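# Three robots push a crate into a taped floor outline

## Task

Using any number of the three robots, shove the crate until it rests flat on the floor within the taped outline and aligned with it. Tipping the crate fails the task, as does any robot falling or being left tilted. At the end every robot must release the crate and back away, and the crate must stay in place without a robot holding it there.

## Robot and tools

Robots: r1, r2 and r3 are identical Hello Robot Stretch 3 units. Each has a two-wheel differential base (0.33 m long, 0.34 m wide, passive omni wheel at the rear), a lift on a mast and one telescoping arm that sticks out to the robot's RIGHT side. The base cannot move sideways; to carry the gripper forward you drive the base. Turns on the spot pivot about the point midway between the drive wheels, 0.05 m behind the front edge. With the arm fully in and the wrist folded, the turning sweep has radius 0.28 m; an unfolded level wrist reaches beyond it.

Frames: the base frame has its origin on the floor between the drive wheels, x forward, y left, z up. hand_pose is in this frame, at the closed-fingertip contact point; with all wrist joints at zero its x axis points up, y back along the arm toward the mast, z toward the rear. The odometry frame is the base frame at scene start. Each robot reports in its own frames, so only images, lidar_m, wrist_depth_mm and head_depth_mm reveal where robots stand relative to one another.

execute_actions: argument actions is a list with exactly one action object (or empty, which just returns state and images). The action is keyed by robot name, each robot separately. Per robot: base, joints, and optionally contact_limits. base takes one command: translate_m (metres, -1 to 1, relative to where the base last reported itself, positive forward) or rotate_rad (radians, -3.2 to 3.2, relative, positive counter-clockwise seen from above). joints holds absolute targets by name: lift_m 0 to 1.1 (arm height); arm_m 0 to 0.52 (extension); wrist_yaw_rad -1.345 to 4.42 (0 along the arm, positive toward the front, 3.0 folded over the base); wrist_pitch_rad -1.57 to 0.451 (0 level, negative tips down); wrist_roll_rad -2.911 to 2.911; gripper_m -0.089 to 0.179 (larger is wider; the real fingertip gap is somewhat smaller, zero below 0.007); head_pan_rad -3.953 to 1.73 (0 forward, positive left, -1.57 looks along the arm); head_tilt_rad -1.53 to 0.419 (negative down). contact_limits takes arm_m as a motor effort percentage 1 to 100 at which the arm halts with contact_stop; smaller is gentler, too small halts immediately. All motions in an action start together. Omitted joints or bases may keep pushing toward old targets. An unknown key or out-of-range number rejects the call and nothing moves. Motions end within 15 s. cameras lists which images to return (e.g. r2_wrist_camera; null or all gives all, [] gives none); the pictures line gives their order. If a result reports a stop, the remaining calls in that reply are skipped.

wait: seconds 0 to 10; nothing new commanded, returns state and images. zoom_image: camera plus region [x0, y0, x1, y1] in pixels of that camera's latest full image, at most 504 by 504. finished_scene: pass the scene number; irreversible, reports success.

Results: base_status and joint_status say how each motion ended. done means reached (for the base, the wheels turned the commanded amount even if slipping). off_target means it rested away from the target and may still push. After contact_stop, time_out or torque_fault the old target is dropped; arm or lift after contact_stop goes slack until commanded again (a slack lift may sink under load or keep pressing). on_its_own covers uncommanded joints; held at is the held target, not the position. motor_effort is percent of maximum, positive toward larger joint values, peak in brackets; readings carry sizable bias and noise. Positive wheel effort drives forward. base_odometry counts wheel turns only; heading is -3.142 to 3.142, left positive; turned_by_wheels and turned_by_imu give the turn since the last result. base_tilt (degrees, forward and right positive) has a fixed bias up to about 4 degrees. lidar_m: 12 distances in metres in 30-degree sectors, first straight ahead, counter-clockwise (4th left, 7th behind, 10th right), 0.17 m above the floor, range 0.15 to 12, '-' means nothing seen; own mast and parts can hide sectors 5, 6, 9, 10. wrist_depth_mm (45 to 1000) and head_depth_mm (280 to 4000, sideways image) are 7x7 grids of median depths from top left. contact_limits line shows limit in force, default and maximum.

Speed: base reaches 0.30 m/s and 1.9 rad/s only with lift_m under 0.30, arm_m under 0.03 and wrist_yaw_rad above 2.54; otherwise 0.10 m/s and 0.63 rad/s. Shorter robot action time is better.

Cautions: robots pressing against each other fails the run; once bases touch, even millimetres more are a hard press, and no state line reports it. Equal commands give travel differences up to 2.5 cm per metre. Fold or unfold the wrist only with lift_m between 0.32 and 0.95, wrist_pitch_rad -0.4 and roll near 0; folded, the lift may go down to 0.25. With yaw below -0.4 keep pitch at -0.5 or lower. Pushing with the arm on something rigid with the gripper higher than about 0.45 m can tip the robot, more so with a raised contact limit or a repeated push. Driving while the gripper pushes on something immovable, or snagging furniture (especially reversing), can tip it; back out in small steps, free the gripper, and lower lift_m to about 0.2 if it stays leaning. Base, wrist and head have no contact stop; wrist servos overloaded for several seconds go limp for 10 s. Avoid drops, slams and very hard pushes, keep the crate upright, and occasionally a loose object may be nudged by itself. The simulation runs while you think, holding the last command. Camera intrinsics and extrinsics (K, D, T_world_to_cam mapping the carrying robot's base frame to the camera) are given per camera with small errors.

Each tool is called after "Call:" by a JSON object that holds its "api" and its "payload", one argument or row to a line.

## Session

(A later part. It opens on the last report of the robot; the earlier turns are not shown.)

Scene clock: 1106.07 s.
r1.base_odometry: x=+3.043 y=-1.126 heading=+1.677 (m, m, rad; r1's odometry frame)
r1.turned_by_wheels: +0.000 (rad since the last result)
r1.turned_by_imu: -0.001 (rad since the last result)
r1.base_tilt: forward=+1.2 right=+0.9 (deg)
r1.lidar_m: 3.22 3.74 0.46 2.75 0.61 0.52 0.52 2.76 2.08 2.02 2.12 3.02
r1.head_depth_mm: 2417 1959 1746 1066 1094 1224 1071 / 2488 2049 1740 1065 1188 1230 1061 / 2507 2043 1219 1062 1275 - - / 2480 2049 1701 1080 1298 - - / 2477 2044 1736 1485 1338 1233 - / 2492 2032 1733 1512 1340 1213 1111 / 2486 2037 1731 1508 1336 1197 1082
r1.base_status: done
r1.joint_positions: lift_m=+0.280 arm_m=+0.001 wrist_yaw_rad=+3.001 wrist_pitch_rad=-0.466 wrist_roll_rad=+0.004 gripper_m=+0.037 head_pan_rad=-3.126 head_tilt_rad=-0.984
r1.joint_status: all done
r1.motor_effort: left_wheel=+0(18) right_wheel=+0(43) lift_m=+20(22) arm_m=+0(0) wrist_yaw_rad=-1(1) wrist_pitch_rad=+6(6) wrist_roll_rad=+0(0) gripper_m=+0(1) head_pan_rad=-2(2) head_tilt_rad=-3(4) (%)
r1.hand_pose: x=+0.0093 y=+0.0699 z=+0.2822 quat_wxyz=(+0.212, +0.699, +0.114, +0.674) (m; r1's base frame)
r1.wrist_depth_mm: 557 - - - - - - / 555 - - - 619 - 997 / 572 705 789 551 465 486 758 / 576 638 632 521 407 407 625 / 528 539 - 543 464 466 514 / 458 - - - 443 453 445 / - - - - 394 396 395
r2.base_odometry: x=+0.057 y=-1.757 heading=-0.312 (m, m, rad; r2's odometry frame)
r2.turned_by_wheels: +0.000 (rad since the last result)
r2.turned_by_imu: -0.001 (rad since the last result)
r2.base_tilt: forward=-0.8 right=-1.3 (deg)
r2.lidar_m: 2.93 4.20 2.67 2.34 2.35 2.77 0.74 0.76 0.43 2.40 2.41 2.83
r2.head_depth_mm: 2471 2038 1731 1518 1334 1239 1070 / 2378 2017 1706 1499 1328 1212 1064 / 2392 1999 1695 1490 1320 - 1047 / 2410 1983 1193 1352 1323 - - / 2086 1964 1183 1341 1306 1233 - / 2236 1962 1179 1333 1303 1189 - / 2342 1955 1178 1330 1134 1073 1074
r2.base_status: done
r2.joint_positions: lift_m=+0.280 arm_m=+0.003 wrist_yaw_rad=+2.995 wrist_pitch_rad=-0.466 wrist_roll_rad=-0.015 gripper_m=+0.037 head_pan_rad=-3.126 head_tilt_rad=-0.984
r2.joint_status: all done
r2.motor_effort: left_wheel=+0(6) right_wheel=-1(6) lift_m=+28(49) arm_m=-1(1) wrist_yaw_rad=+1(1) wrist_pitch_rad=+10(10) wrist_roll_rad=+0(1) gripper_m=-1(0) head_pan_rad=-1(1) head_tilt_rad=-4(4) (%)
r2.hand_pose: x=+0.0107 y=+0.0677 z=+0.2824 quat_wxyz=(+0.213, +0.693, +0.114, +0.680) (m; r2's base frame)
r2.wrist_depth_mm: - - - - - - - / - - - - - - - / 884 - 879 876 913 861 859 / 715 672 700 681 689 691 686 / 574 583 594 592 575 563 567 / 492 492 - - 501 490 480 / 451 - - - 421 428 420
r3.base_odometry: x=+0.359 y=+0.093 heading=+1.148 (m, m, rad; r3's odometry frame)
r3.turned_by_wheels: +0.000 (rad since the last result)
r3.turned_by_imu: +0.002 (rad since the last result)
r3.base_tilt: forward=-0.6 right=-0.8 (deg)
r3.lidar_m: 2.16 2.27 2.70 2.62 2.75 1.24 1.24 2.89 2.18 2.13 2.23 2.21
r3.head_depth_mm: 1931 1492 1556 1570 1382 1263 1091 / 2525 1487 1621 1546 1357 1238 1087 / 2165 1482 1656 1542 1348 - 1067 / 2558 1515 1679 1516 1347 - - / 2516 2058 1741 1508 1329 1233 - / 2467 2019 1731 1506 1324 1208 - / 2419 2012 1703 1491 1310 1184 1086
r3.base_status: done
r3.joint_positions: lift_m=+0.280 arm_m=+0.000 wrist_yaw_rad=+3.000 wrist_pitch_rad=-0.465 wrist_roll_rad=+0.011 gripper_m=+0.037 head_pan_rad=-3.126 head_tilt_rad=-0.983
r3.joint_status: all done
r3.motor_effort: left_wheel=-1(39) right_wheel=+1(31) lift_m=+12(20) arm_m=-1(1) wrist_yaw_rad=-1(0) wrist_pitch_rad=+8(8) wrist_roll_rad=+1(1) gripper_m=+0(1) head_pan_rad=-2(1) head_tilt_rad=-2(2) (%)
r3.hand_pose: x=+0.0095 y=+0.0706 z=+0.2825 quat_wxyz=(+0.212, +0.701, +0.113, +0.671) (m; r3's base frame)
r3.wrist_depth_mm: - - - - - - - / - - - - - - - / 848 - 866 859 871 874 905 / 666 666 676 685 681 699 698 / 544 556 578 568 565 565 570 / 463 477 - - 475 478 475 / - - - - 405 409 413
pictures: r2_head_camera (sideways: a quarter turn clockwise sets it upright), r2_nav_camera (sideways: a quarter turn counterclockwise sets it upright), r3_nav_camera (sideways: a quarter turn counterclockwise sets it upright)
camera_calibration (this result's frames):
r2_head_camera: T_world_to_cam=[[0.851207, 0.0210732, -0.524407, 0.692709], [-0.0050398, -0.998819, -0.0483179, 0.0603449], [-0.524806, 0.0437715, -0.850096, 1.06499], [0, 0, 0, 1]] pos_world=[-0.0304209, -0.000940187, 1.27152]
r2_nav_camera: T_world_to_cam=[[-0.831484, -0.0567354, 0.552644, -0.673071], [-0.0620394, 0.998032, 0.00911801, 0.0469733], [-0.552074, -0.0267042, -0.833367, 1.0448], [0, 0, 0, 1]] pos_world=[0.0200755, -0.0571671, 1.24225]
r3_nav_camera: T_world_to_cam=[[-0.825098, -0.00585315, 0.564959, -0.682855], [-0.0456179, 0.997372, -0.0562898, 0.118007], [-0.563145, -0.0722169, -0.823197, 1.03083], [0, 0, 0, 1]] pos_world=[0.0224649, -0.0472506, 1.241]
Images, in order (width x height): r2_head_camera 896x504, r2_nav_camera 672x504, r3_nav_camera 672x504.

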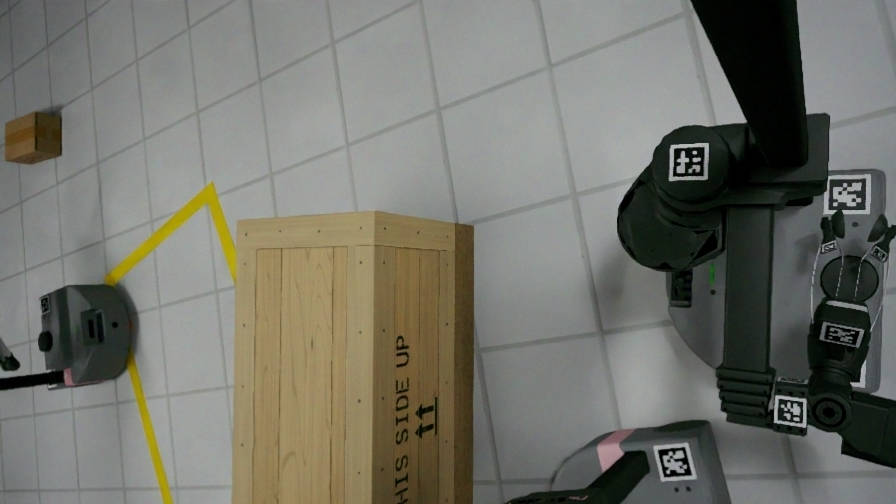

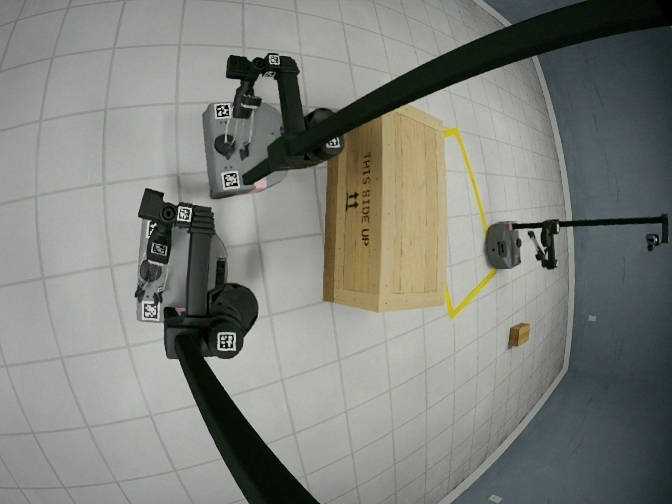

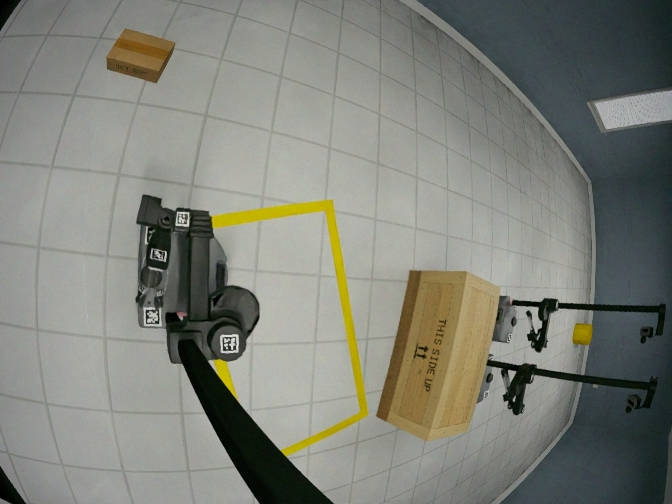

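Call:
{"api": "execute_actions", "payload": {
  "actions": [
    {"r3":{"base":{"translate_m":0.55}},"r2":{"base":{"translate_m":0.2}}}
  ],
  "cameras": []
}}

Call:
{"api": "execute_actions", "payload": {
  "actions": [
    {"r1":{"base":{"rotate_rad":0.35}},"r2":{"base":{"rotate_rad":0.3}}}
  ],
  "cameras": []
}}

Call:
{"api": "execute_actions", "payload": {
  "actions": [
    {"r1":{"base":{"translate_m":-0.28}}}
  ],
  "cameras": []
}}

Call:
{"api": "execute_actions", "payload": {
  "actions": [
    {"r1":{"base":{"rotate_rad":-0.65},"joints":{"lift_m":0.33}},"r2":{"base":{"translate_m":-0.3}}}
  ],
  "cameras": ["r1_head_camera","r2_head_camera","r2_nav_camera"]
}}

Scene clock: 1129.37 s.
r1.base_odometry: x=+3.043 y=-1.126 heading=+1.677 (m, m, rad; r1's odometry frame)
r1.turned_by_wheels: +0.000 (rad since the last result)
r1.turned_by_imu: -0.001 (rad since the last result)
r1.base_tilt: forward=+1.2 right=+0.8 (deg)
r1.lidar_m: 3.21 0.57 0.66 2.75 0.61 0.52 0.52 2.75 2.08 2.02 2.13 3.03
r1.head_depth_mm: 2269 2051 1747 1064 1097 1220 1064 / 2493 2059 1749 1062 1184 1230 1058 / 2501 2058 1221 1063 1273 - - / 2480 2056 1710 1083 1295 - - / 2495 2050 1734 1484 1332 1234 - / 2499 2038 1742 1506 1334 1215 1107 / 2482 2040 1742 1508 1336 1193 1084
r1.base_status: not commanded
r1.joint_positions: lift_m=+0.280 arm_m=+0.001 wrist_yaw_rad=+3.001 wrist_pitch_rad=-0.466 wrist_roll_rad=+0.004 gripper_m=+0.037 head_pan_rad=-3.126 head_tilt_rad=-0.984
r1.joint_status: not commanded
r1.motor_effort: left_wheel=-1(0) right_wheel=+0(0) lift_m=+21(20) arm_m=+0(0) wrist_yaw_rad=-3(1) wrist_pitch_rad=+6(6) wrist_roll_rad=+0(0) gripper_m=+0(0) head_pan_rad=-1(2) head_tilt_rad=-3(3) (%)
r1.hand_pose: x=+0.0093 y=+0.0699 z=+0.2822 quat_wxyz=(+0.212, +0.699, +0.114, +0.674) (m; r1's base frame)
r1.wrist_depth_mm: 552 - - - - - - / 555 - - - - 574 - / 573 707 803 791 706 467 464 / 577 634 645 628 581 423 388 / 527 531 - 540 532 465 435 / 467 - - - 439 448 448 / - - - - 397 396 392
r2.base_odometry: x=+0.247 y=-1.818 heading=-0.312 (m, m, rad; r2's odometry frame)
r2.turned_by_wheels: +0.000 (rad since the last result)
r2.turned_by_imu: -0.001 (rad since the last result)
r2.base_tilt: forward=-0.7 right=-1.2 (deg)
r2.lidar_m: 2.74 4.03 2.73 2.39 2.40 2.82 0.94 0.59 0.56 2.36 2.36 2.78
r2.head_depth_mm: 2458 2036 1733 1514 1338 1235 1070 / 2409 2009 1723 1500 1329 1207 1068 / 2415 1992 1704 1493 1332 - 1051 / 2392 1392 1293 1494 1312 - - / 2381 1394 1287 1483 1310 1219 - / 2366 1364 1285 1465 1285 1194 - / 2336 1367 1246 1041 1155 1171 1070
r2.base_status: done
r2.joint_positions: lift_m=+0.280 arm_m=+0.003 wrist_yaw_rad=+2.995 wrist_pitch_rad=-0.466 wrist_roll_rad=-0.015 gripper_m=+0.037 head_pan_rad=-3.126 head_tilt_rad=-0.984
r2.joint_status: not commanded
r2.motor_effort: left_wheel=+1(6) right_wheel=+0(7) lift_m=+28(28) arm_m=-1(1) wrist_yaw_rad=+0(0) wrist_pitch_rad=+10(10) wrist_roll_rad=+0(0) gripper_m=-1(0) head_pan_rad=-1(1) head_tilt_rad=-4(5) (%)
r2.hand_pose: x=+0.0107 y=+0.0677 z=+0.2824 quat_wxyz=(+0.213, +0.693, +0.114, +0.680) (m; r2's base frame)
r2.wrist_depth_mm: - - - - - - - / - - - - - - - / 901 - 894 888 862 876 833 / 723 668 701 695 702 699 682 / 574 575 598 575 577 560 578 / 497 498 - - 498 497 484 / 441 - - - 415 429 426
r3.base_odometry: x=+0.584 y=+0.595 heading=+1.148 (m, m, rad; r3's odometry frame)
r3.turned_by_wheels: +0.000 (rad since the last result)
r3.turned_by_imu: +0.001 (rad since the last result)
r3.base_tilt: forward=-0.7 right=-0.7 (deg)
r3.lidar_m: 1.61 1.70 2.41 2.60 2.71 1.78 1.77 2.92 2.21 2.15 2.19 1.65
r3.head_depth_mm: 1856 1840 1813 1572 1377 1264 1089 / 1825 1914 1786 1544 1362 1230 1086 / 1794 1941 1778 1528 1360 - 1066 / 1843 1970 1747 1521 1346 - - / 2493 2044 1733 1511 1336 1236 - / 2459 2026 1716 1503 1325 1210 - / 2461 1984 1703 1481 1317 1178 1082
r3.base_status: done
r3.joint_positions: lift_m=+0.280 arm_m=+0.000 wrist_yaw_rad=+3.000 wrist_pitch_rad=-0.465 wrist_roll_rad=+0.011 gripper_m=+0.037 head_pan_rad=-3.126 head_tilt_rad=-0.983
r3.joint_status: not commanded
r3.motor_effort: left_wheel=+0(6) right_wheel=+1(5) lift_m=+12(12) arm_m=-1(1) wrist_yaw_rad=+0(0) wrist_pitch_rad=+8(8) wrist_roll_rad=+1(1) gripper_m=+0(1) head_pan_rad=+0(0) head_tilt_rad=-2(2) (%)
r3.hand_pose: x=+0.0095 y=+0.0706 z=+0.2825 quat_wxyz=(+0.212, +0.701, +0.113, +0.671) (m; r3's base frame)
r3.wrist_depth_mm: - - - - - - - / - - - - - - - / 849 - 886 891 877 846 890 / 666 663 689 695 682 695 685 / 539 557 571 559 571 558 561 / 466 490 - - 479 477 479 / - - - - 400 414 414
pictures: none
No camera images: the call's "cameras" was empty. Leave "cameras" out to get every camera's image.

Scene clock: 1130.83 s.
r1.base_odometry: x=+3.043 y=-1.126 heading=+2.027 (m, m, rad; r1's odometry frame)
r1.turned_by_wheels: +0.350 (rad since the last result)
r1.turned_by_imu: +0.352 (rad since the last result)
r1.base_tilt: forward=+1.1 right=+0.9 (deg)
r1.lidar_m: 0.57 0.60 2.75 0.69 0.53 0.52 0.55 2.17 2.02 2.05 2.57 3.22
r1.head_depth_mm: 2525 2051 1755 1064 989 1202 1067 / 2493 2056 1735 1061 1153 1231 1063 / 2500 2047 1741 1172 1301 - - / 2494 2056 1740 1510 1334 - - / 2485 2034 1732 1510 1340 1237 - / 2501 2046 1742 1512 1333 1221 1106 / 2402 2037 1746 1503 1337 1194 1089
r1.base_status: done
r1.joint_positions: lift_m=+0.280 arm_m=+0.001 wrist_yaw_rad=+3.001 wrist_pitch_rad=-0.466 wrist_roll_rad=+0.004 gripper_m=+0.037 head_pan_rad=-3.126 head_tilt_rad=-0.984
r1.joint_status: not commanded
r1.motor_effort: left_wheel=-2(12) right_wheel=+3(9) lift_m=+21(20) arm_m=+0(0) wrist_yaw_rad=-1(0) wrist_pitch_rad=+7(7) wrist_roll_rad=+0(0) gripper_m=+0(1) head_pan_rad=-2(2) head_tilt_rad=-3(3) (%)
r1.hand_pose: x=+0.0093 y=+0.0699 z=+0.2822 quat_wxyz=(+0.212, +0.699, +0.114, +0.674) (m; r1's base frame)
r1.wrist_depth_mm: 429 - - - - - - / 454 - 976 - - - 977 / 470 554 797 798 795 776 463 / 485 595 638 636 610 603 406 / 502 539 - 543 525 499 344 / 460 - - - 440 452 358 / - - - - 400 395 372
r2.base_odometry: x=+0.247 y=-1.818 heading=-0.012 (m, m, rad; r2's odometry frame)
r2.turned_by_wheels: +0.300 (rad since the last result)
r2.turned_by_imu: +0.297 (rad since the last result)
r2.base_tilt: forward=-0.6 right=-1.0 (deg)
r2.lidar_m: 2.73 3.20 2.44 2.39 2.53 0.94 0.93 0.56 2.41 2.35 2.50 3.56
r2.head_depth_mm: 2443 2023 1741 1506 1341 1234 1070 / 2438 2011 1260 1477 1329 1209 1071 / 2412 1419 1286 1464 1329 - 1046 / 2386 1397 1331 1485 1317 - - / 2386 1388 1396 1474 1289 1224 - / 2373 1381 933 1158 1249 1193 - / 572 1852 1393 1219 1200 1165 1072
r2.base_status: done
r2.joint_positions: lift_m=+0.280 arm_m=+0.003 wrist_yaw_rad=+2.995 wrist_pitch_rad=-0.466 wrist_roll_rad=-0.015 gripper_m=+0.037 head_pan_rad=-3.126 head_tilt_rad=-0.984
r2.joint_status: not commanded
r2.motor_effort: left_wheel=-2(7) right_wheel=+1(8) lift_m=+28(28) arm_m=-1(1) wrist_yaw_rad=+0(1) wrist_pitch_rad=+10(10) wrist_roll_rad=+0(1) gripper_m=+0(0) head_pan_rad=-1(1) head_tilt_rad=-4(5) (%)
r2.hand_pose: x=+0.0107 y=+0.0677 z=+0.2824 quat_wxyz=(+0.213, +0.693, +0.114, +0.680) (m; r2's base frame)
r2.wrist_depth_mm: - - - - - - - / - - - - - - - / 893 - 872 858 879 862 855 / 698 667 698 683 685 673 678 / 591 587 593 581 572 582 579 / 489 504 - - 510 482 486 / 443 - - - 420 419 430
r3.base_odometry: x=+0.584 y=+0.595 heading=+1.148 (m, m, rad; r3's odometry frame)
r3.turned_by_wheels: +0.000 (rad since the last result)
r3.turned_by_imu: +0.000 (rad since the last result)
r3.base_tilt: forward=-0.6 right=-0.9 (deg)
r3.lidar_m: 1.61 1.70 2.41 2.60 2.71 1.78 1.77 2.92 2.21 2.15 2.20 1.65
r3.head_depth_mm: 1851 1847 1802 1566 1373 1262 1092 / 1831 1895 1792 1549 1361 1240 1083 / 1811 1944 1765 1535 1350 - 1069 / 1833 1972 1749 1522 1350 - - / 2491 2035 1733 1514 1328 1236 - / 2446 2031 1714 1501 1317 1206 - / 2425 2011 1699 1486 1315 1176 1084
r3.base_status: not commanded
r3.joint_positions: lift_m=+0.280 arm_m=+0.000 wrist_yaw_rad=+3.000 wrist_pitch_rad=-0.465 wrist_roll_rad=+0.011 gripper_m=+0.037 head_pan_rad=-3.126 head_tilt_rad=-0.983
r3.joint_status: not commanded
r3.motor_effort: left_wheel=+0(0) right_wheel=+1(1) lift_m=+12(13) arm_m=-2(1) wrist_yaw_rad=+0(1) wrist_pitch_rad=+8(8) wrist_roll_rad=+1(1) gripper_m=-1(0) head_pan_rad=+0(2) head_tilt_rad=-2(2) (%)
r3.hand_pose: x=+0.0095 y=+0.0706 z=+0.2825 quat_wxyz=(+0.212, +0.701, +0.113, +0.671) (m; r3's base frame)
r3.wrist_depth_mm: - - - - - - - / - - - - - - - / 858 - 878 858 896 887 897 / 676 666 681 679 689 690 683 / 547 551 578 559 555 562 558 / 467 487 - - 495 478 473 / - - - - 404 408 414
pictures: none
No camera images: the call's "cameras" was empty. Leave "cameras" out to get every camera's image.

Scene clock: 1133.50 s.
r1.base_odometry: x=+3.166 y=-1.377 heading=+2.027 (m, m, rad; r1's odometry frame)
r1.turned_by_wheels: +0.000 (rad since the last result)
r1.turned_by_imu: -0.002 (rad since the last result)
r1.base_tilt: forward=+1.2 right=+0.9 (deg)
r1.lidar_m: 0.85 0.87 2.86 0.38 0.29 0.28 0.30 2.06 1.92 1.94 2.42 3.46
r1.head_depth_mm: 2504 2063 1744 1519 940 856 1055 / 2508 2063 1743 1520 940 875 1060 / 2507 2050 1745 1521 1341 - - / 2504 2038 1734 1510 1345 - - / 2473 2058 1728 1509 1337 1234 - / 2484 2036 1727 1519 1337 1217 1106 / 2332 2044 1734 1507 1336 1198 1086
r1.base_status: done
r1.joint_positions: lift_m=+0.280 arm_m=+0.001 wrist_yaw_rad=+3.001 wrist_pitch_rad=-0.466 wrist_roll_rad=+0.004 gripper_m=+0.037 head_pan_rad=-3.126 head_tilt_rad=-0.984
r1.joint_status: not commanded
r1.motor_effort: left_wheel=-2(12) right_wheel=+2(4) lift_m=+21(20) arm_m=+0(0) wrist_yaw_rad=-2(1) wrist_pitch_rad=+6(6) wrist_roll_rad=+0(0) gripper_m=-1(1) head_pan_rad=-2(1) head_tilt_rad=-4(4) (%)
r1.hand_pose: x=+0.0093 y=+0.0699 z=+0.2822 quat_wxyz=(+0.212, +0.699, +0.114, +0.674) (m; r1's base frame)
r1.wrist_depth_mm: 244 - 430 692 - - - / 260 - 469 769 - - 985 / 268 307 518 747 778 768 766 / 277 332 581 635 623 617 621 / 288 359 - 544 527 526 513 / 296 - - - 443 451 448 / - - - - 392 394 388
r2.base_odometry: x=+0.247 y=-1.818 heading=-0.012 (m, m, rad; r2's odometry frame)
r2.turned_by_wheels: +0.000 (rad since the last result)
r2.turned_by_imu: -0.001 (rad since the last result)
r2.base_tilt: forward=-0.7 right=-1.2 (deg)
r2.lidar_m: 2.73 3.18 2.45 2.39 2.53 0.93 0.93 0.84 2.42 2.36 2.50 3.60
r2.head_depth_mm: 2458 2036 1731 1517 1338 1233 1069 / 2418 2031 1272 1466 1332 1211 1071 / 2402 1409 1279 1475 1327 - 1053 / 2430 1401 1326 1488 1321 - - / 2388 1394 1398 1478 1315 1219 - / 2378 1367 1343 1388 1299 1195 - / 2174 1132 1407 1353 1302 1173 1076
r2.base_status: not commanded
r2.joint_positions: lift_m=+0.280 arm_m=+0.003 wrist_yaw_rad=+2.995 wrist_pitch_rad=-0.466 wrist_roll_rad=-0.015 gripper_m=+0.037 head_pan_rad=-3.126 head_tilt_rad=-0.984
r2.joint_status: not commanded
r2.motor_effort: left_wheel=-1(2) right_wheel=+1(2) lift_m=+28(28) arm_m=-1(1) wrist_yaw_rad=+1(1) wrist_pitch_rad=+9(10) wrist_roll_rad=-1(0) gripper_m=-1(0) head_pan_rad=-2(1) head_tilt_rad=-5(4) (%)
r2.hand_pose: x=+0.0107 y=+0.0677 z=+0.2824 quat_wxyz=(+0.213, +0.693, +0.114, +0.680) (m; r2's base frame)
r2.wrist_depth_mm: - - - - - - - / - - - - - - - / 885 - 888 874 863 849 860 / 704 671 694 691 691 683 698 / 587 577 582 591 579 570 567 / 499 501 - - 504 481 490 / 435 - - - 420 423 428
r3.base_odometry: x=+0.584 y=+0.595 heading=+1.148 (m, m, rad; r3's odometry frame)
r3.turned_by_wheels: +0.000 (rad since the last result)
r3.turned_by_imu: +0.000 (rad since the last result)
r3.base_tilt: forward=-0.6 right=-0.9 (deg)
r3.lidar_m: 1.62 1.70 2.42 2.60 2.71 1.77 1.77 2.91 2.21 2.15 2.19 1.66
r3.head_depth_mm: 1849 1842 1801 1563 1375 1264 1091 / 1827 1904 1795 1544 1369 1236 1083 / 1800 1947 1782 1544 1351 - 1068 / 1842 1968 1755 1509 1344 - - / 2491 2050 1729 1502 1336 1239 - / 2467 2022 1723 1504 1321 1210 - / 2419 2008 1707 1492 1320 1183 1086
r3.base_status: not commanded
r3.joint_positions: lift_m=+0.280 arm_m=+0.000 wrist_yaw_rad=+3.000 wrist_pitch_rad=-0.465 wrist_roll_rad=+0.011 gripper_m=+0.037 head_pan_rad=-3.126 head_tilt_rad=-0.983
r3.joint_status: not commanded
r3.motor_effort: left_wheel=+0(0) right_wheel=+1(1) lift_m=+12(12) arm_m=-1(1) wrist_yaw_rad=+0(0) wrist_pitch_rad=+8(8) wrist_roll_rad=+1(1) gripper_m=+0(1) head_pan_rad=-1(2) head_tilt_rad=-2(2) (%)
r3.hand_pose: x=+0.0095 y=+0.0706 z=+0.2825 quat_wxyz=(+0.212, +0.701, +0.113, +0.671) (m; r3's base frame)
r3.wrist_depth_mm: - - - - - - - / - - - - - - - / 847 - 857 830 855 884 881 / 669 670 677 688 674 694 711 / 553 565 574 574 558 570 561 / 468 481 - - 491 475 466 / - - - - 400 410 416
pictures: none
No camera images: the call's "cameras" was empty. Leave "cameras" out to get every camera's image.

Scene clock: 1136.23 s.
r1.base_odometry: x=+3.166 y=-1.377 heading=+1.377 (m, m, rad; r1's odometry frame)
r1.turned_by_wheels: -0.650 (rad since the last result)
r1.turned_by_imu: -0.655 (rad since the last result)
r1.base_tilt: forward=+1.2 right=+0.8 (deg)
r1.lidar_m: 3.48 3.48 0.60 2.84 0.43 0.30 0.28 0.29 2.19 1.92 1.92 2.23
r1.head_depth_mm: 2518 2065 1750 1059 942 1179 1066 / 2518 2056 1740 1063 940 1092 1059 / 2183 2045 1748 1063 939 - - / 2466 2034 1734 1063 941 - - / 2492 2055 1727 1478 974 1215 - / 2481 2056 1734 1519 1339 1214 - / 2467 2047 1730 1509 1338 1199 1086
r1.base_status: done
r1.joint_positions: lift_m=+0.330 arm_m=+0.001 wrist_yaw_rad=+3.001 wrist_pitch_rad=-0.466 wrist_roll_rad=+0.004 gripper_m=+0.037 head_pan_rad=-3.126 head_tilt_rad=-0.984
r1.joint_status: all done
r1.motor_effort: left_wheel=+2(13) right_wheel=-2(8) lift_m=+24(25) arm_m=+0(0) wrist_yaw_rad=-1(2) wrist_pitch_rad=+6(7) wrist_roll_rad=+0(0) gripper_m=-1(0) head_pan_rad=-2(2) head_tilt_rad=-4(4) (%)
r1.hand_pose: x=+0.0093 y=+0.0699 z=+0.3319 quat_wxyz=(+0.212, +0.699, +0.114, +0.674) (m; r1's base frame)
r1.wrist_depth_mm: 461 - - - - - - / 457 - - - 730 - - / 439 591 877 634 561 775 865 / 423 608 723 654 538 639 696 / 410 566 - 592 587 588 576 / 389 516 - - 494 504 499 / 364 - - - 441 440 445
r2.base_odometry: x=-0.053 y=-1.815 heading=-0.012 (m, m, rad; r2's odometry frame)
r2.turned_by_wheels: +0.000 (rad since the last result)
r2.turned_by_imu: -0.002 (rad since the last result)
r2.base_tilt: forward=-0.6 right=-1.1 (deg)
r2.lidar_m: 3.00 3.23 2.47 2.41 2.56 0.65 0.65 0.54 2.39 2.34 2.48 3.52
r2.head_depth_mm: 2444 2023 1665 1459 1345 1235 1076 / 2333 2009 1209 1111 1314 1208 1065 / 2344 1996 1206 1132 1327 - 1048 / 2389 1997 1198 1209 1324 - - / 2391 1980 1185 1280 1314 1222 - / 2363 1971 1184 1211 1226 1196 - / 2346 1948 835 1024 1201 1167 1077
r2.base_status: done
r2.joint_positions: lift_m=+0.280 arm_m=+0.003 wrist_yaw_rad=+2.995 wrist_pitch_rad=-0.466 wrist_roll_rad=-0.015 gripper_m=+0.037 head_pan_rad=-3.126 head_tilt_rad=-0.984
r2.joint_status: not commanded
r2.motor_effort: left_wheel=-1(8) right_wheel=+2(6) lift_m=+28(28) arm_m=-1(1) wrist_yaw_rad=+0(0) wrist_pitch_rad=+10(9) wrist_roll_rad=+0(0) gripper_m=+0(1) head_pan_rad=+0(1) head_tilt_rad=-5(5) (%)
r2.hand_pose: x=+0.0107 y=+0.0677 z=+0.2824 quat_wxyz=(+0.213, +0.693, +0.114, +0.680) (m; r2's base frame)
r2.wrist_depth_mm: - - - - - - - / - - - - - - - / 909 - 894 896 871 873 852 / 698 682 701 693 691 692 668 / 578 566 604 564 579 574 564 / 491 492 - - 509 484 483 / 443 - - - 426 421 418
r3.base_odometry: x=+0.584 y=+0.595 heading=+1.148 (m, m, rad; r3's odometry frame)
r3.turned_by_wheels: +0.000 (rad since the last result)
r3.turned_by_imu: +0.000 (rad since the last result)
r3.base_tilt: forward=-0.7 right=-0.9 (deg)
r3.lidar_m: 1.61 1.70 2.41 2.60 2.71 1.78 1.77 2.93 2.21 2.15 2.19 1.66
r3.head_depth_mm: 1841 1836 1802 1561 1379 1265 1089 / 1826 1908 1789 1548 1361 1235 1085 / 1809 1945 1767 1530 1350 - 1067 / 1848 1974 1752 1517 1340 - - / 2479 2059 1739 1511 1336 1234 - / 2466 2030 1726 1502 1325 1208 - / 2444 2011 1706 1491 1314 1180 1083
r3.base_status: not commanded
r3.joint_positions: lift_m=+0.280 arm_m=+0.000 wrist_yaw_rad=+3.000 wrist_pitch_rad=-0.465 wrist_roll_rad=+0.011 gripper_m=+0.037 head_pan_rad=-3.126 head_tilt_rad=-0.983
r3.joint_status: not commanded
r3.motor_effort: left_wheel=+0(0) right_wheel=+1(1) lift_m=+12(12) arm_m=-1(1) wrist_yaw_rad=-1(1) wrist_pitch_rad=+8(8) wrist_roll_rad=+1(1) gripper_m=+0(1) head_pan_rad=-1(2) head_tilt_rad=-2(2) (%)
r3.hand_pose: x=+0.0095 y=+0.0706 z=+0.2825 quat_wxyz=(+0.212, +0.701, +0.113, +0.671) (m; r3's base frame)
r3.wrist_depth_mm: - - - - - - - / - - - - - - - / 842 - 858 854 857 863 871 / 684 665 677 674 707 681 682 / 549 547 572 554 558 566 557 / 462 490 - - 487 463 479 / - - - - 403 415 411
pictures: r1_head_camera (sideways: a quarter turn clockwise sets it upright), r2_head_camera (sideways: a quarter turn clockwise sets it upright), r2_nav_camera (sideways: a quarter turn counterclockwise sets it upright)
camera_calibration (this result's frames):
r1_head_camera: T_world_to_cam=[[0.840105, 0.0506543, -0.540053, 0.716004], [0.0605828, -0.998163, 0.000619818, 0.00137935], [-0.53903, -0.0332387, -0.841631, 1.05814], [0, 0, 0, 1]] pos_world=[-0.0312352, 0.000279207, 1.27724]
r2_head_camera: T_world_to_cam=[[0.851207, 0.021073, -0.524407, 0.692709], [-0.00504004, -0.998819, -0.0483179, 0.0603449], [-0.524806, 0.0437716, -0.850096, 1.06499], [0, 0, 0, 1]] pos_world=[-0.0304209, -0.000940178, 1.27152]
r2_nav_camera: T_world_to_cam=[[-0.831484, -0.0567352, 0.552644, -0.673071], [-0.0620392, 0.998032, 0.00911801, 0.0469733], [-0.552074, -0.0267041, -0.833367, 1.0448], [0, 0, 0, 1]] pos_world=[0.0200755, -0.0571671, 1.24225]
Images, in order (width x height): r1_head_camera 896x504, r2_head_camera 896x504, r2_nav_camera 672x504.

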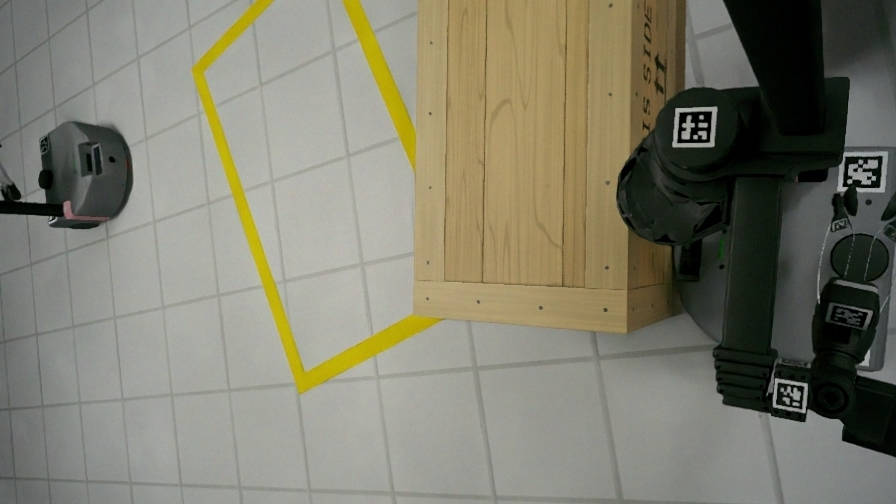

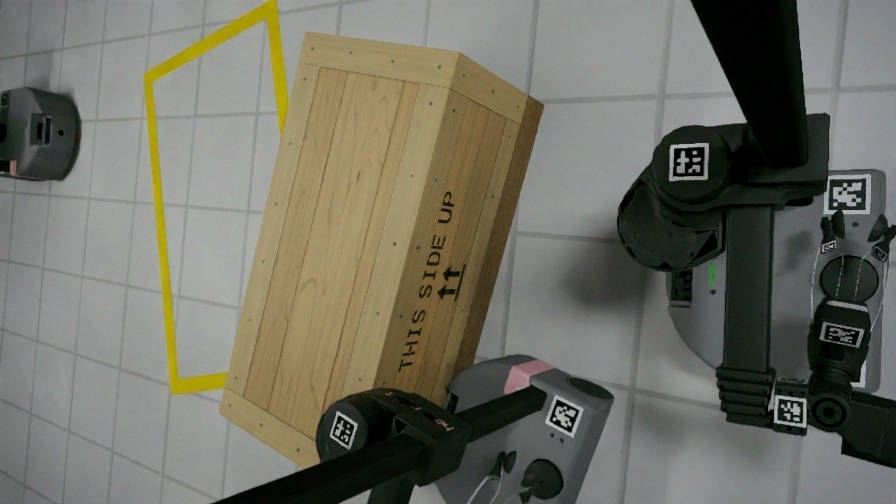

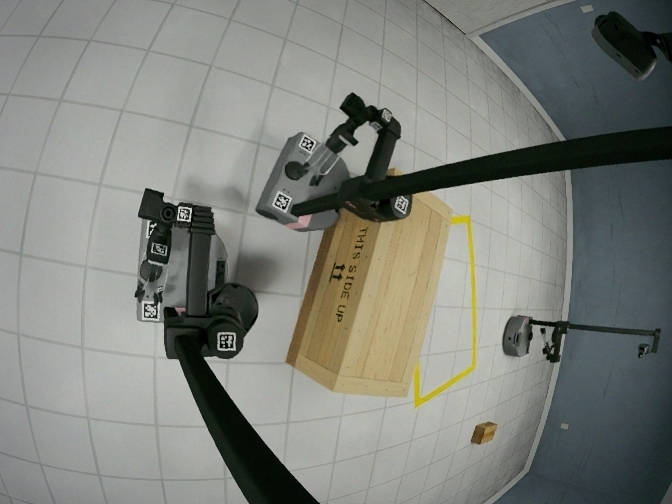

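Call:
{"api": "execute_actions", "payload": {
  "actions": [
    {"r2":{"base":{"rotate_rad":-0.27}}}
  ],
  "cameras": []
}}

Call:
{"api": "execute_actions", "payload": {
  "actions": [
    {"r2":{"base":{"translate_m":-0.33}}}
  ],
  "cameras": []
}}

Call:
{"api": "execute_actions", "payload": {
  "actions": [
    {"r2":{"joints":{"lift_m":0.33}}}
  ],
  "cameras": ["r1_head_camera","r2_head_camera","r2_nav_camera"]
}}

Scene clock: 1156.43 s.
r1.base_odometry: x=+3.166 y=-1.377 heading=+1.377 (m, m, rad; r1's odometry frame)
r1.turned_by_wheels: +0.000 (rad since the last result)
r1.turned_by_imu: -0.001 (rad since the last result)
r1.base_tilt: forward=+1.2 right=+0.8 (deg)
r1.lidar_m: 3.48 3.48 0.60 2.86 0.43 0.30 0.28 0.29 2.19 1.91 1.92 2.23
r1.head_depth_mm: 2483 2057 1742 1066 941 1187 1066 / 2490 2044 1745 1065 941 1094 1058 / 2172 2047 1744 1063 939 - - / 2475 2048 1735 1065 941 - - / 2476 2048 1736 1485 973 1219 - / 2462 2041 1739 1514 1339 1217 - / 2492 2049 1742 1507 1339 1201 1084
r1.base_status: not commanded
r1.joint_positions: lift_m=+0.330 arm_m=+0.001 wrist_yaw_rad=+3.001 wrist_pitch_rad=-0.466 wrist_roll_rad=+0.004 gripper_m=+0.037 head_pan_rad=-3.126 head_tilt_rad=-0.984
r1.joint_status: not commanded
r1.motor_effort: left_wheel=+3(3) right_wheel=-3(3) lift_m=+24(24) arm_m=+0(0) wrist_yaw_rad=-1(2) wrist_pitch_rad=+7(7) wrist_roll_rad=+0(0) gripper_m=+0(0) head_pan_rad=-2(2) head_tilt_rad=-3(4) (%)
r1.hand_pose: x=+0.0093 y=+0.0699 z=+0.3319 quat_wxyz=(+0.212, +0.699, +0.114, +0.674) (m; r1's base frame)
r1.wrist_depth_mm: 463 - - - - - - / 458 - - - 736 - - / 439 590 905 639 570 830 867 / 423 606 706 655 573 672 699 / 402 579 - 584 592 589 579 / 389 522 - - 493 501 498 / 362 - - - 441 439 444
r2.base_odometry: x=-0.053 y=-1.815 heading=-0.282 (m, m, rad; r2's odometry frame)
r2.turned_by_wheels: -0.270 (rad since the last result)
r2.turned_by_imu: -0.269 (rad since the last result)
r2.base_tilt: forward=-0.7 right=-1.2 (deg)
r2.lidar_m: 3.01 4.33 2.72 2.41 2.42 0.67 0.65 0.54 0.59 2.34 2.35 2.81
r2.head_depth_mm: 2460 2023 1725 1508 1334 1235 1067 / 2377 2026 1726 1497 1324 1212 1068 / 2439 1985 1232 1228 1327 - 1048 / 2372 1995 1189 1171 1321 - - / 2291 1966 1193 1176 1308 1222 - / 2360 1969 1183 1176 1300 1199 - / 2297 1951 1176 1180 1134 1165 1072
r2.base_status: done
r2.joint_positions: lift_m=+0.280 arm_m=+0.003 wrist_yaw_rad=+2.995 wrist_pitch_rad=-0.466 wrist_roll_rad=-0.015 gripper_m=+0.037 head_pan_rad=-3.126 head_tilt_rad=-0.984
r2.joint_status: not commanded
r2.motor_effort: left_wheel=+3(8) right_wheel=-3(8) lift_m=+28(28) arm_m=-1(1) wrist_yaw_rad=+0(0) wrist_pitch_rad=+10(10) wrist_roll_rad=+0(0) gripper_m=+0(1) head_pan_rad=+0(0) head_tilt_rad=-5(4) (%)
r2.hand_pose: x=+0.0107 y=+0.0677 z=+0.2824 quat_wxyz=(+0.213, +0.693, +0.114, +0.680) (m; r2's base frame)
r2.wrist_depth_mm: - - - - - - - / - - - - - - - / 887 - 870 894 854 863 846 / 691 674 698 696 690 695 685 / 579 575 586 577 579 569 562 / 495 500 - - 507 486 495 / 454 - - - 417 431 429
r3.base_odometry: x=+0.584 y=+0.595 heading=+1.148 (m, m, rad; r3's odometry frame)
r3.turned_by_wheels: +0.000 (rad since the last result)
r3.turned_by_imu: -0.001 (rad since the last result)
r3.base_tilt: forward=-0.7 right=-0.8 (deg)
r3.lidar_m: 1.61 1.70 2.41 2.60 2.71 1.78 1.78 2.92 2.21 2.15 2.20 1.66
r3.head_depth_mm: 1853 1833 1808 1551 1382 1267 1090 / 1822 1913 1784 1553 1367 1233 1085 / 1800 1935 1778 1540 1350 - 1064 / 1826 1981 1755 1523 1348 - - / 2494 2038 1740 1514 1338 1236 - / 2469 2023 1728 1497 1318 1211 - / 2417 2011 1707 1483 1315 1180 1081
r3.base_status: not commanded
r3.joint_positions: lift_m=+0.280 arm_m=+0.000 wrist_yaw_rad=+3.000 wrist_pitch_rad=-0.465 wrist_roll_rad=+0.011 gripper_m=+0.037 head_pan_rad=-3.126 head_tilt_rad=-0.983
r3.joint_status: not commanded
r3.motor_effort: left_wheel=+0(1) right_wheel=+1(1) lift_m=+12(12) arm_m=-1(1) wrist_yaw_rad=+0(0) wrist_pitch_rad=+8(8) wrist_roll_rad=+1(1) gripper_m=-1(1) head_pan_rad=-1(2) head_tilt_rad=-2(2) (%)
r3.hand_pose: x=+0.0095 y=+0.0706 z=+0.2825 quat_wxyz=(+0.212, +0.701, +0.113, +0.671) (m; r3's base frame)
r3.wrist_depth_mm: - - - - - - - / - - - - - - - / 848 - 852 849 897 882 842 / 664 659 677 684 669 693 698 / 553 552 578 579 564 558 551 / 464 477 - - 489 479 475 / - - - - 395 413 413
pictures: none
No camera images: the call's "cameras" was empty. Leave "cameras" out to get every camera's image.

Scene clock: 1159.27 s.
r1.base_odometry: x=+3.166 y=-1.377 heading=+1.377 (m, m, rad; r1's odometry frame)
r1.turned_by_wheels: +0.000 (rad since the last result)
r1.turned_by_imu: +0.000 (rad since the last result)
r1.base_tilt: forward=+1.1 right=+0.8 (deg)
r1.lidar_m: 3.49 3.46 3.30 0.48 0.43 0.30 0.28 0.29 2.18 1.91 1.91 2.23
r1.head_depth_mm: 2501 2048 1737 1062 946 1167 962 / 2505 2057 1748 1064 941 1090 1060 / 2177 2043 1730 1062 942 - - / 2510 2060 1744 1063 937 - - / 2499 2041 1740 1479 969 1216 - / 2479 2059 1731 1514 1335 1218 - / 2490 2037 1730 1512 1338 1196 1086
r1.base_status: not commanded
r1.joint_positions: lift_m=+0.330 arm_m=+0.001 wrist_yaw_rad=+3.001 wrist_pitch_rad=-0.466 wrist_roll_rad=+0.004 gripper_m=+0.037 head_pan_rad=-3.126 head_tilt_rad=-0.984
r1.joint_status: not commanded
r1.motor_effort: left_wheel=+4(3) right_wheel=-3(3) lift_m=+24(24) arm_m=+0(0) wrist_yaw_rad=-1(0) wrist_pitch_rad=+6(7) wrist_roll_rad=+0(0) gripper_m=-1(0) head_pan_rad=-2(2) head_tilt_rad=-4(3) (%)
r1.hand_pose: x=+0.0093 y=+0.0699 z=+0.3319 quat_wxyz=(+0.212, +0.699, +0.114, +0.674) (m; r1's base frame)
r1.wrist_depth_mm: 458 - 592 - - - - / 454 - 702 - - - - / 441 584 574 820 863 870 859 / 421 578 489 649 711 695 694 / 407 558 - 578 593 576 570 / 387 514 - - 497 496 505 / 360 - - - 447 445 441
r2.base_odometry: x=-0.370 y=-1.723 heading=-0.282 (m, m, rad; r2's odometry frame)
r2.turned_by_wheels: +0.000 (rad since the last result)
r2.turned_by_imu: -0.002 (rad since the last result)
r2.base_tilt: forward=-0.8 right=-1.2 (deg)
r2.lidar_m: 3.35 4.34 2.63 2.35 2.35 0.33 0.32 0.33 0.37 0.37 2.42 2.87
r2.head_depth_mm: 2481 2042 1735 1513 1339 1236 1074 / 2372 2000 1708 1497 1337 1214 1066 / 2415 2014 1698 1044 960 - 1045 / 2397 1971 1701 1044 952 - - / 2185 1977 1696 1041 951 1184 - / 2270 1965 1677 1027 946 1182 - / 2332 1952 1671 1029 945 1135 1043
r2.base_status: done
r2.joint_positions: lift_m=+0.280 arm_m=+0.003 wrist_yaw_rad=+2.995 wrist_pitch_rad=-0.466 wrist_roll_rad=-0.015 gripper_m=+0.037 head_pan_rad=-3.126 head_tilt_rad=-0.984
r2.joint_status: not commanded
r2.motor_effort: left_wheel=+3(7) right_wheel=-3(10) lift_m=+28(28) arm_m=-1(1) wrist_yaw_rad=+0(0) wrist_pitch_rad=+9(10) wrist_roll_rad=-1(0) gripper_m=+1(0) head_pan_rad=+0(0) head_tilt_rad=-4(5) (%)
r2.hand_pose: x=+0.0107 y=+0.0677 z=+0.2824 quat_wxyz=(+0.213, +0.693, +0.114, +0.680) (m; r2's base frame)
r2.wrist_depth_mm: - - - - - - - / - - - - - - - / 883 - 894 895 869 833 844 / 689 680 697 691 691 686 689 / 578 574 595 579 588 571 559 / 511 488 - - 509 490 492 / 435 - - - 413 423 430
r3.base_odometry: x=+0.584 y=+0.595 heading=+1.148 (m, m, rad; r3's odometry frame)
r3.turned_by_wheels: +0.000 (rad since the last result)
r3.turned_by_imu: +0.000 (rad since the last result)
r3.base_tilt: forward=-0.6 right=-0.9 (deg)
r3.lidar_m: 1.61 1.70 2.42 2.60 2.71 1.78 1.77 2.92 2.21 2.16 2.19 1.66
r3.head_depth_mm: 1845 1847 1809 1554 1379 1267 1095 / 1827 1911 1787 1546 1361 1235 1083 / 1794 1943 1761 1528 1361 - 1068 / 1843 1974 1764 1521 1351 - - / 2503 2043 1737 1516 1337 1239 - / 2454 2012 1715 1501 1328 1202 - / 2424 1996 1709 1489 1317 1183 1083
r3.base_status: not commanded
r3.joint_positions: lift_m=+0.280 arm_m=+0.000 wrist_yaw_rad=+3.000 wrist_pitch_rad=-0.465 wrist_roll_rad=+0.011 gripper_m=+0.037 head_pan_rad=-3.126 head_tilt_rad=-0.983
r3.joint_status: not commanded
r3.motor_effort: left_wheel=+0(1) right_wheel=+1(1) lift_m=+12(12) arm_m=-1(1) wrist_yaw_rad=+0(0) wrist_pitch_rad=+8(8) wrist_roll_rad=+1(1) gripper_m=+0(0) head_pan_rad=-1(2) head_tilt_rad=-2(2) (%)
r3.hand_pose: x=+0.0095 y=+0.0706 z=+0.2825 quat_wxyz=(+0.212, +0.701, +0.113, +0.671) (m; r3's base frame)
r3.wrist_depth_mm: - - - - - - - / - - - - - - - / 844 - 866 862 883 857 894 / 679 673 671 672 689 685 700 / 554 552 574 564 561 564 569 / 471 482 - - 494 473 472 / - - - - 404 408 406
pictures: none
No camera images: the call's "cameras" was empty. Leave "cameras" out to get every camera's image.

Scene clock: 1160.53 s.
r1.base_odometry: x=+3.166 y=-1.377 heading=+1.377 (m, m, rad; r1's odometry frame)
r1.turned_by_wheels: +0.000 (rad since the last result)
r1.turned_by_imu: +0.000 (rad since the last result)
r1.base_tilt: forward=+1.2 right=+0.9 (deg)
r1.lidar_m: 3.48 3.48 3.29 0.48 0.43 0.30 0.28 0.29 2.18 1.92 1.92 2.23
r1.head_depth_mm: 2508 2048 1756 1066 940 1166 960 / 2498 2055 1742 1064 939 1091 1059 / 2183 2056 1743 1062 941 - - / 2495 2060 1740 1064 942 - - / 2485 2046 1744 1486 970 1212 - / 2476 2032 1746 1513 1336 1214 - / 2502 2034 1740 1511 1339 1198 1083
r1.base_status: not commanded
r1.joint_positions: lift_m=+0.330 arm_m=+0.001 wrist_yaw_rad=+3.001 wrist_pitch_rad=-0.466 wrist_roll_rad=+0.004 gripper_m=+0.037 head_pan_rad=-3.126 head_tilt_rad=-0.984
r1.joint_status: not commanded
r1.motor_effort: left_wheel=+3(3) right_wheel=-3(3) lift_m=+25(24) arm_m=+0(0) wrist_yaw_rad=-2(1) wrist_pitch_rad=+7(7) wrist_roll_rad=+0(0) gripper_m=+0(1) head_pan_rad=-1(1) head_tilt_rad=-4(4) (%)
r1.hand_pose: x=+0.0093 y=+0.0699 z=+0.3319 quat_wxyz=(+0.212, +0.699, +0.114, +0.674) (m; r1's base frame)
r1.wrist_depth_mm: 458 - - - - - - / 455 - 708 - - - - / 440 591 578 850 870 865 844 / 419 571 493 655 703 703 693 / 402 561 - 576 586 593 581 / 389 516 - - 493 505 497 / 362 - - - 444 444 445
r2.base_odometry: x=-0.370 y=-1.723 heading=-0.282 (m, m, rad; r2's odometry frame)
r2.turned_by_wheels: +0.000 (rad since the last result)
r2.turned_by_imu: +0.000 (rad since the last result)
r2.base_tilt: forward=-0.7 right=-0.9 (deg)
r2.lidar_m: 3.34 4.28 2.64 2.35 2.36 0.33 0.32 0.33 0.37 0.37 2.42 2.88
r2.head_depth_mm: 2446 2024 1731 1518 1335 1227 1072 / 2359 2010 1713 1505 1331 1210 1066 / 2414 1995 1712 1050 952 - 1056 / 2418 1982 1700 1044 947 - - / 2175 1988 1702 1038 957 1191 - / 2292 1954 1678 1033 948 1181 - / 2366 1946 1675 1031 943 1134 1036
r2.base_status: not commanded
r2.joint_positions: lift_m=+0.330 arm_m=+0.003 wrist_yaw_rad=+2.995 wrist_pitch_rad=-0.466 wrist_roll_rad=-0.015 gripper_m=+0.037 head_pan_rad=-3.126 head_tilt_rad=-0.984
r2.joint_status: all done
r2.motor_effort: left_wheel=+3(2) right_wheel=-3(3) lift_m=+55(60) arm_m=-1(1) wrist_yaw_rad=+0(1) wrist_pitch_rad=+9(10) wrist_roll_rad=+0(0) gripper_m=-1(0) head_pan_rad=-1(1) head_tilt_rad=-5(5) (%)
r2.hand_pose: x=+0.0107 y=+0.0677 z=+0.3316 quat_wxyz=(+0.213, +0.693, +0.114, +0.680) (m; r2's base frame)
r2.wrist_depth_mm: - - - - - - - / - - - - - - - / - - 985 - - - 982 / 783 751 770 786 759 784 764 / 654 645 674 643 640 638 646 / 554 556 - 549 565 546 546 / 476 494 - - 466 483 474
r3.base_odometry: x=+0.584 y=+0.595 heading=+1.148 (m, m, rad; r3's odometry frame)
r3.turned_by_wheels: +0.000 (rad since the last result)
r3.turned_by_imu: +0.000 (rad since the last result)
r3.base_tilt: forward=-0.6 right=-1.0 (deg)
r3.lidar_m: 1.61 1.70 2.41 2.60 2.71 1.77 1.77 2.92 2.21 2.16 2.19 1.65
r3.head_depth_mm: 1859 1834 1811 1561 1373 1262 1093 / 1816 1902 1802 1545 1363 1237 1082 / 1801 1935 1770 1536 1352 - 1066 / 1836 1975 1753 1518 1347 - - / 2496 2043 1731 1502 1334 1241 - / 2470 2030 1725 1507 1322 1210 - / 2440 1997 1712 1483 1317 1184 1086
r3.base_status: not commanded
r3.joint_positions: lift_m=+0.280 arm_m=+0.000 wrist_yaw_rad=+3.000 wrist_pitch_rad=-0.465 wrist_roll_rad=+0.011 gripper_m=+0.037 head_pan_rad=-3.126 head_tilt_rad=-0.983
r3.joint_status: not commanded
r3.motor_effort: left_wheel=+0(1) right_wheel=+1(1) lift_m=+12(12) arm_m=-1(2) wrist_yaw_rad=-1(1) wrist_pitch_rad=+8(8) wrist_roll_rad=+1(1) gripper_m=-1(0) head_pan_rad=-1(2) head_tilt_rad=-2(2) (%)
r3.hand_pose: x=+0.0095 y=+0.0706 z=+0.2825 quat_wxyz=(+0.212, +0.701, +0.113, +0.671) (m; r3's base frame)
r3.wrist_depth_mm: - - - - - - - / - - - - - - - / 862 - 856 881 896 892 899 / 665 668 670 669 665 700 697 / 542 551 583 571 559 562 564 / 459 490 - - 496 479 475 / - - - - 400 413 413
pictures: r1_head_camera (sideways: a quarter turn clockwise sets it upright), r2_head_camera (sideways: a quarter turn clockwise sets it upright), r2_nav_camera (sideways: a quarter turn counterclockwise sets it upright)
camera_calibration (this result's frames):
r1_head_camera: T_world_to_cam=[[0.840105, 0.0506543, -0.540053, 0.716004], [0.0605828, -0.998163, 0.000619824, 0.00137935], [-0.53903, -0.0332387, -0.841631, 1.05814], [0, 0, 0, 1]] pos_world=[-0.0312352, 0.000279207, 1.27724]
r2_head_camera: T_world_to_cam=[[0.851207, 0.0210734, -0.524407, 0.692708], [-0.00503955, -0.998819, -0.0483179, 0.0603449], [-0.524806, 0.0437713, -0.850096, 1.06499], [0, 0, 0, 1]] pos_world=[-0.0304209, -0.000940196, 1.27152]
r2_nav_camera: T_world_to_cam=[[-0.831484, -0.0567356, 0.552644, -0.67307], [-0.0620396, 0.998032, 0.009118, 0.0469733], [-0.552074, -0.0267044, -0.833368, 1.0448], [0, 0, 0, 1]] pos_world=[0.0200755, -0.0571671, 1.24225]
Images, in order (width x height): r1_head_camera 896x504, r2_head_camera 896x504, r2_nav_camera 672x504.

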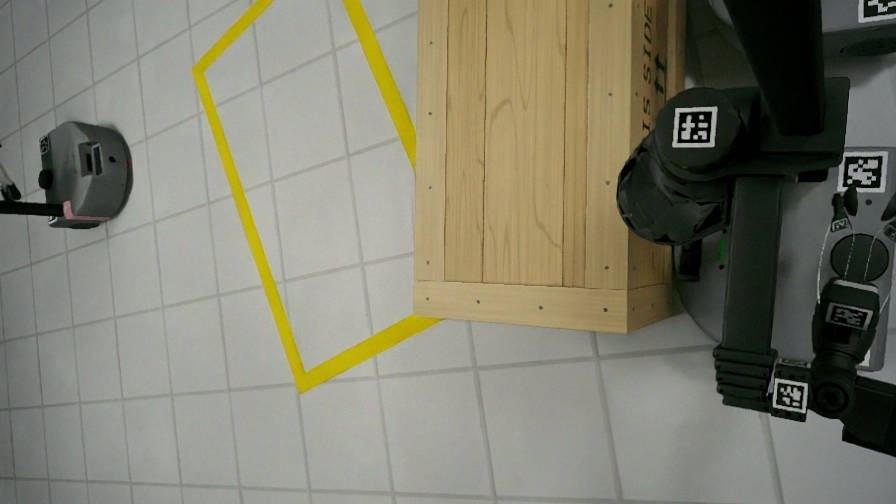

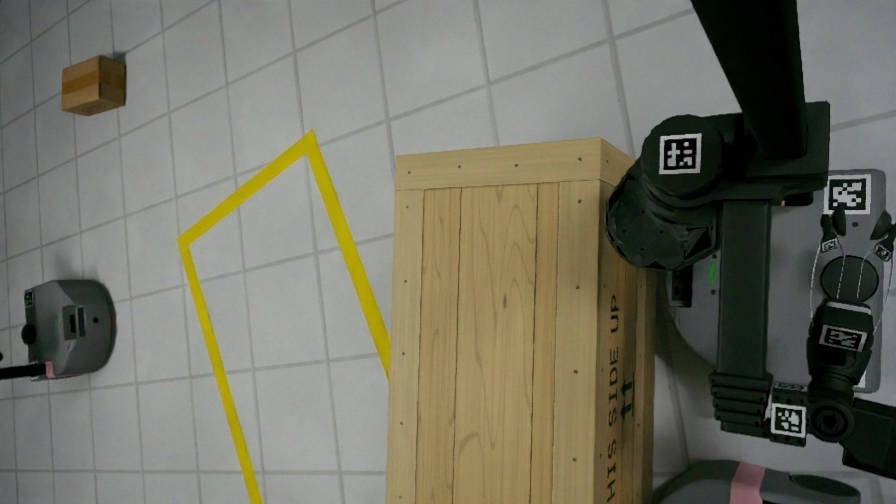

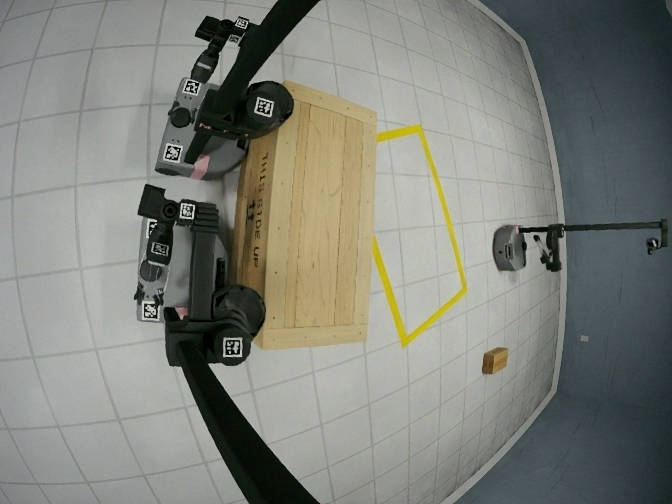

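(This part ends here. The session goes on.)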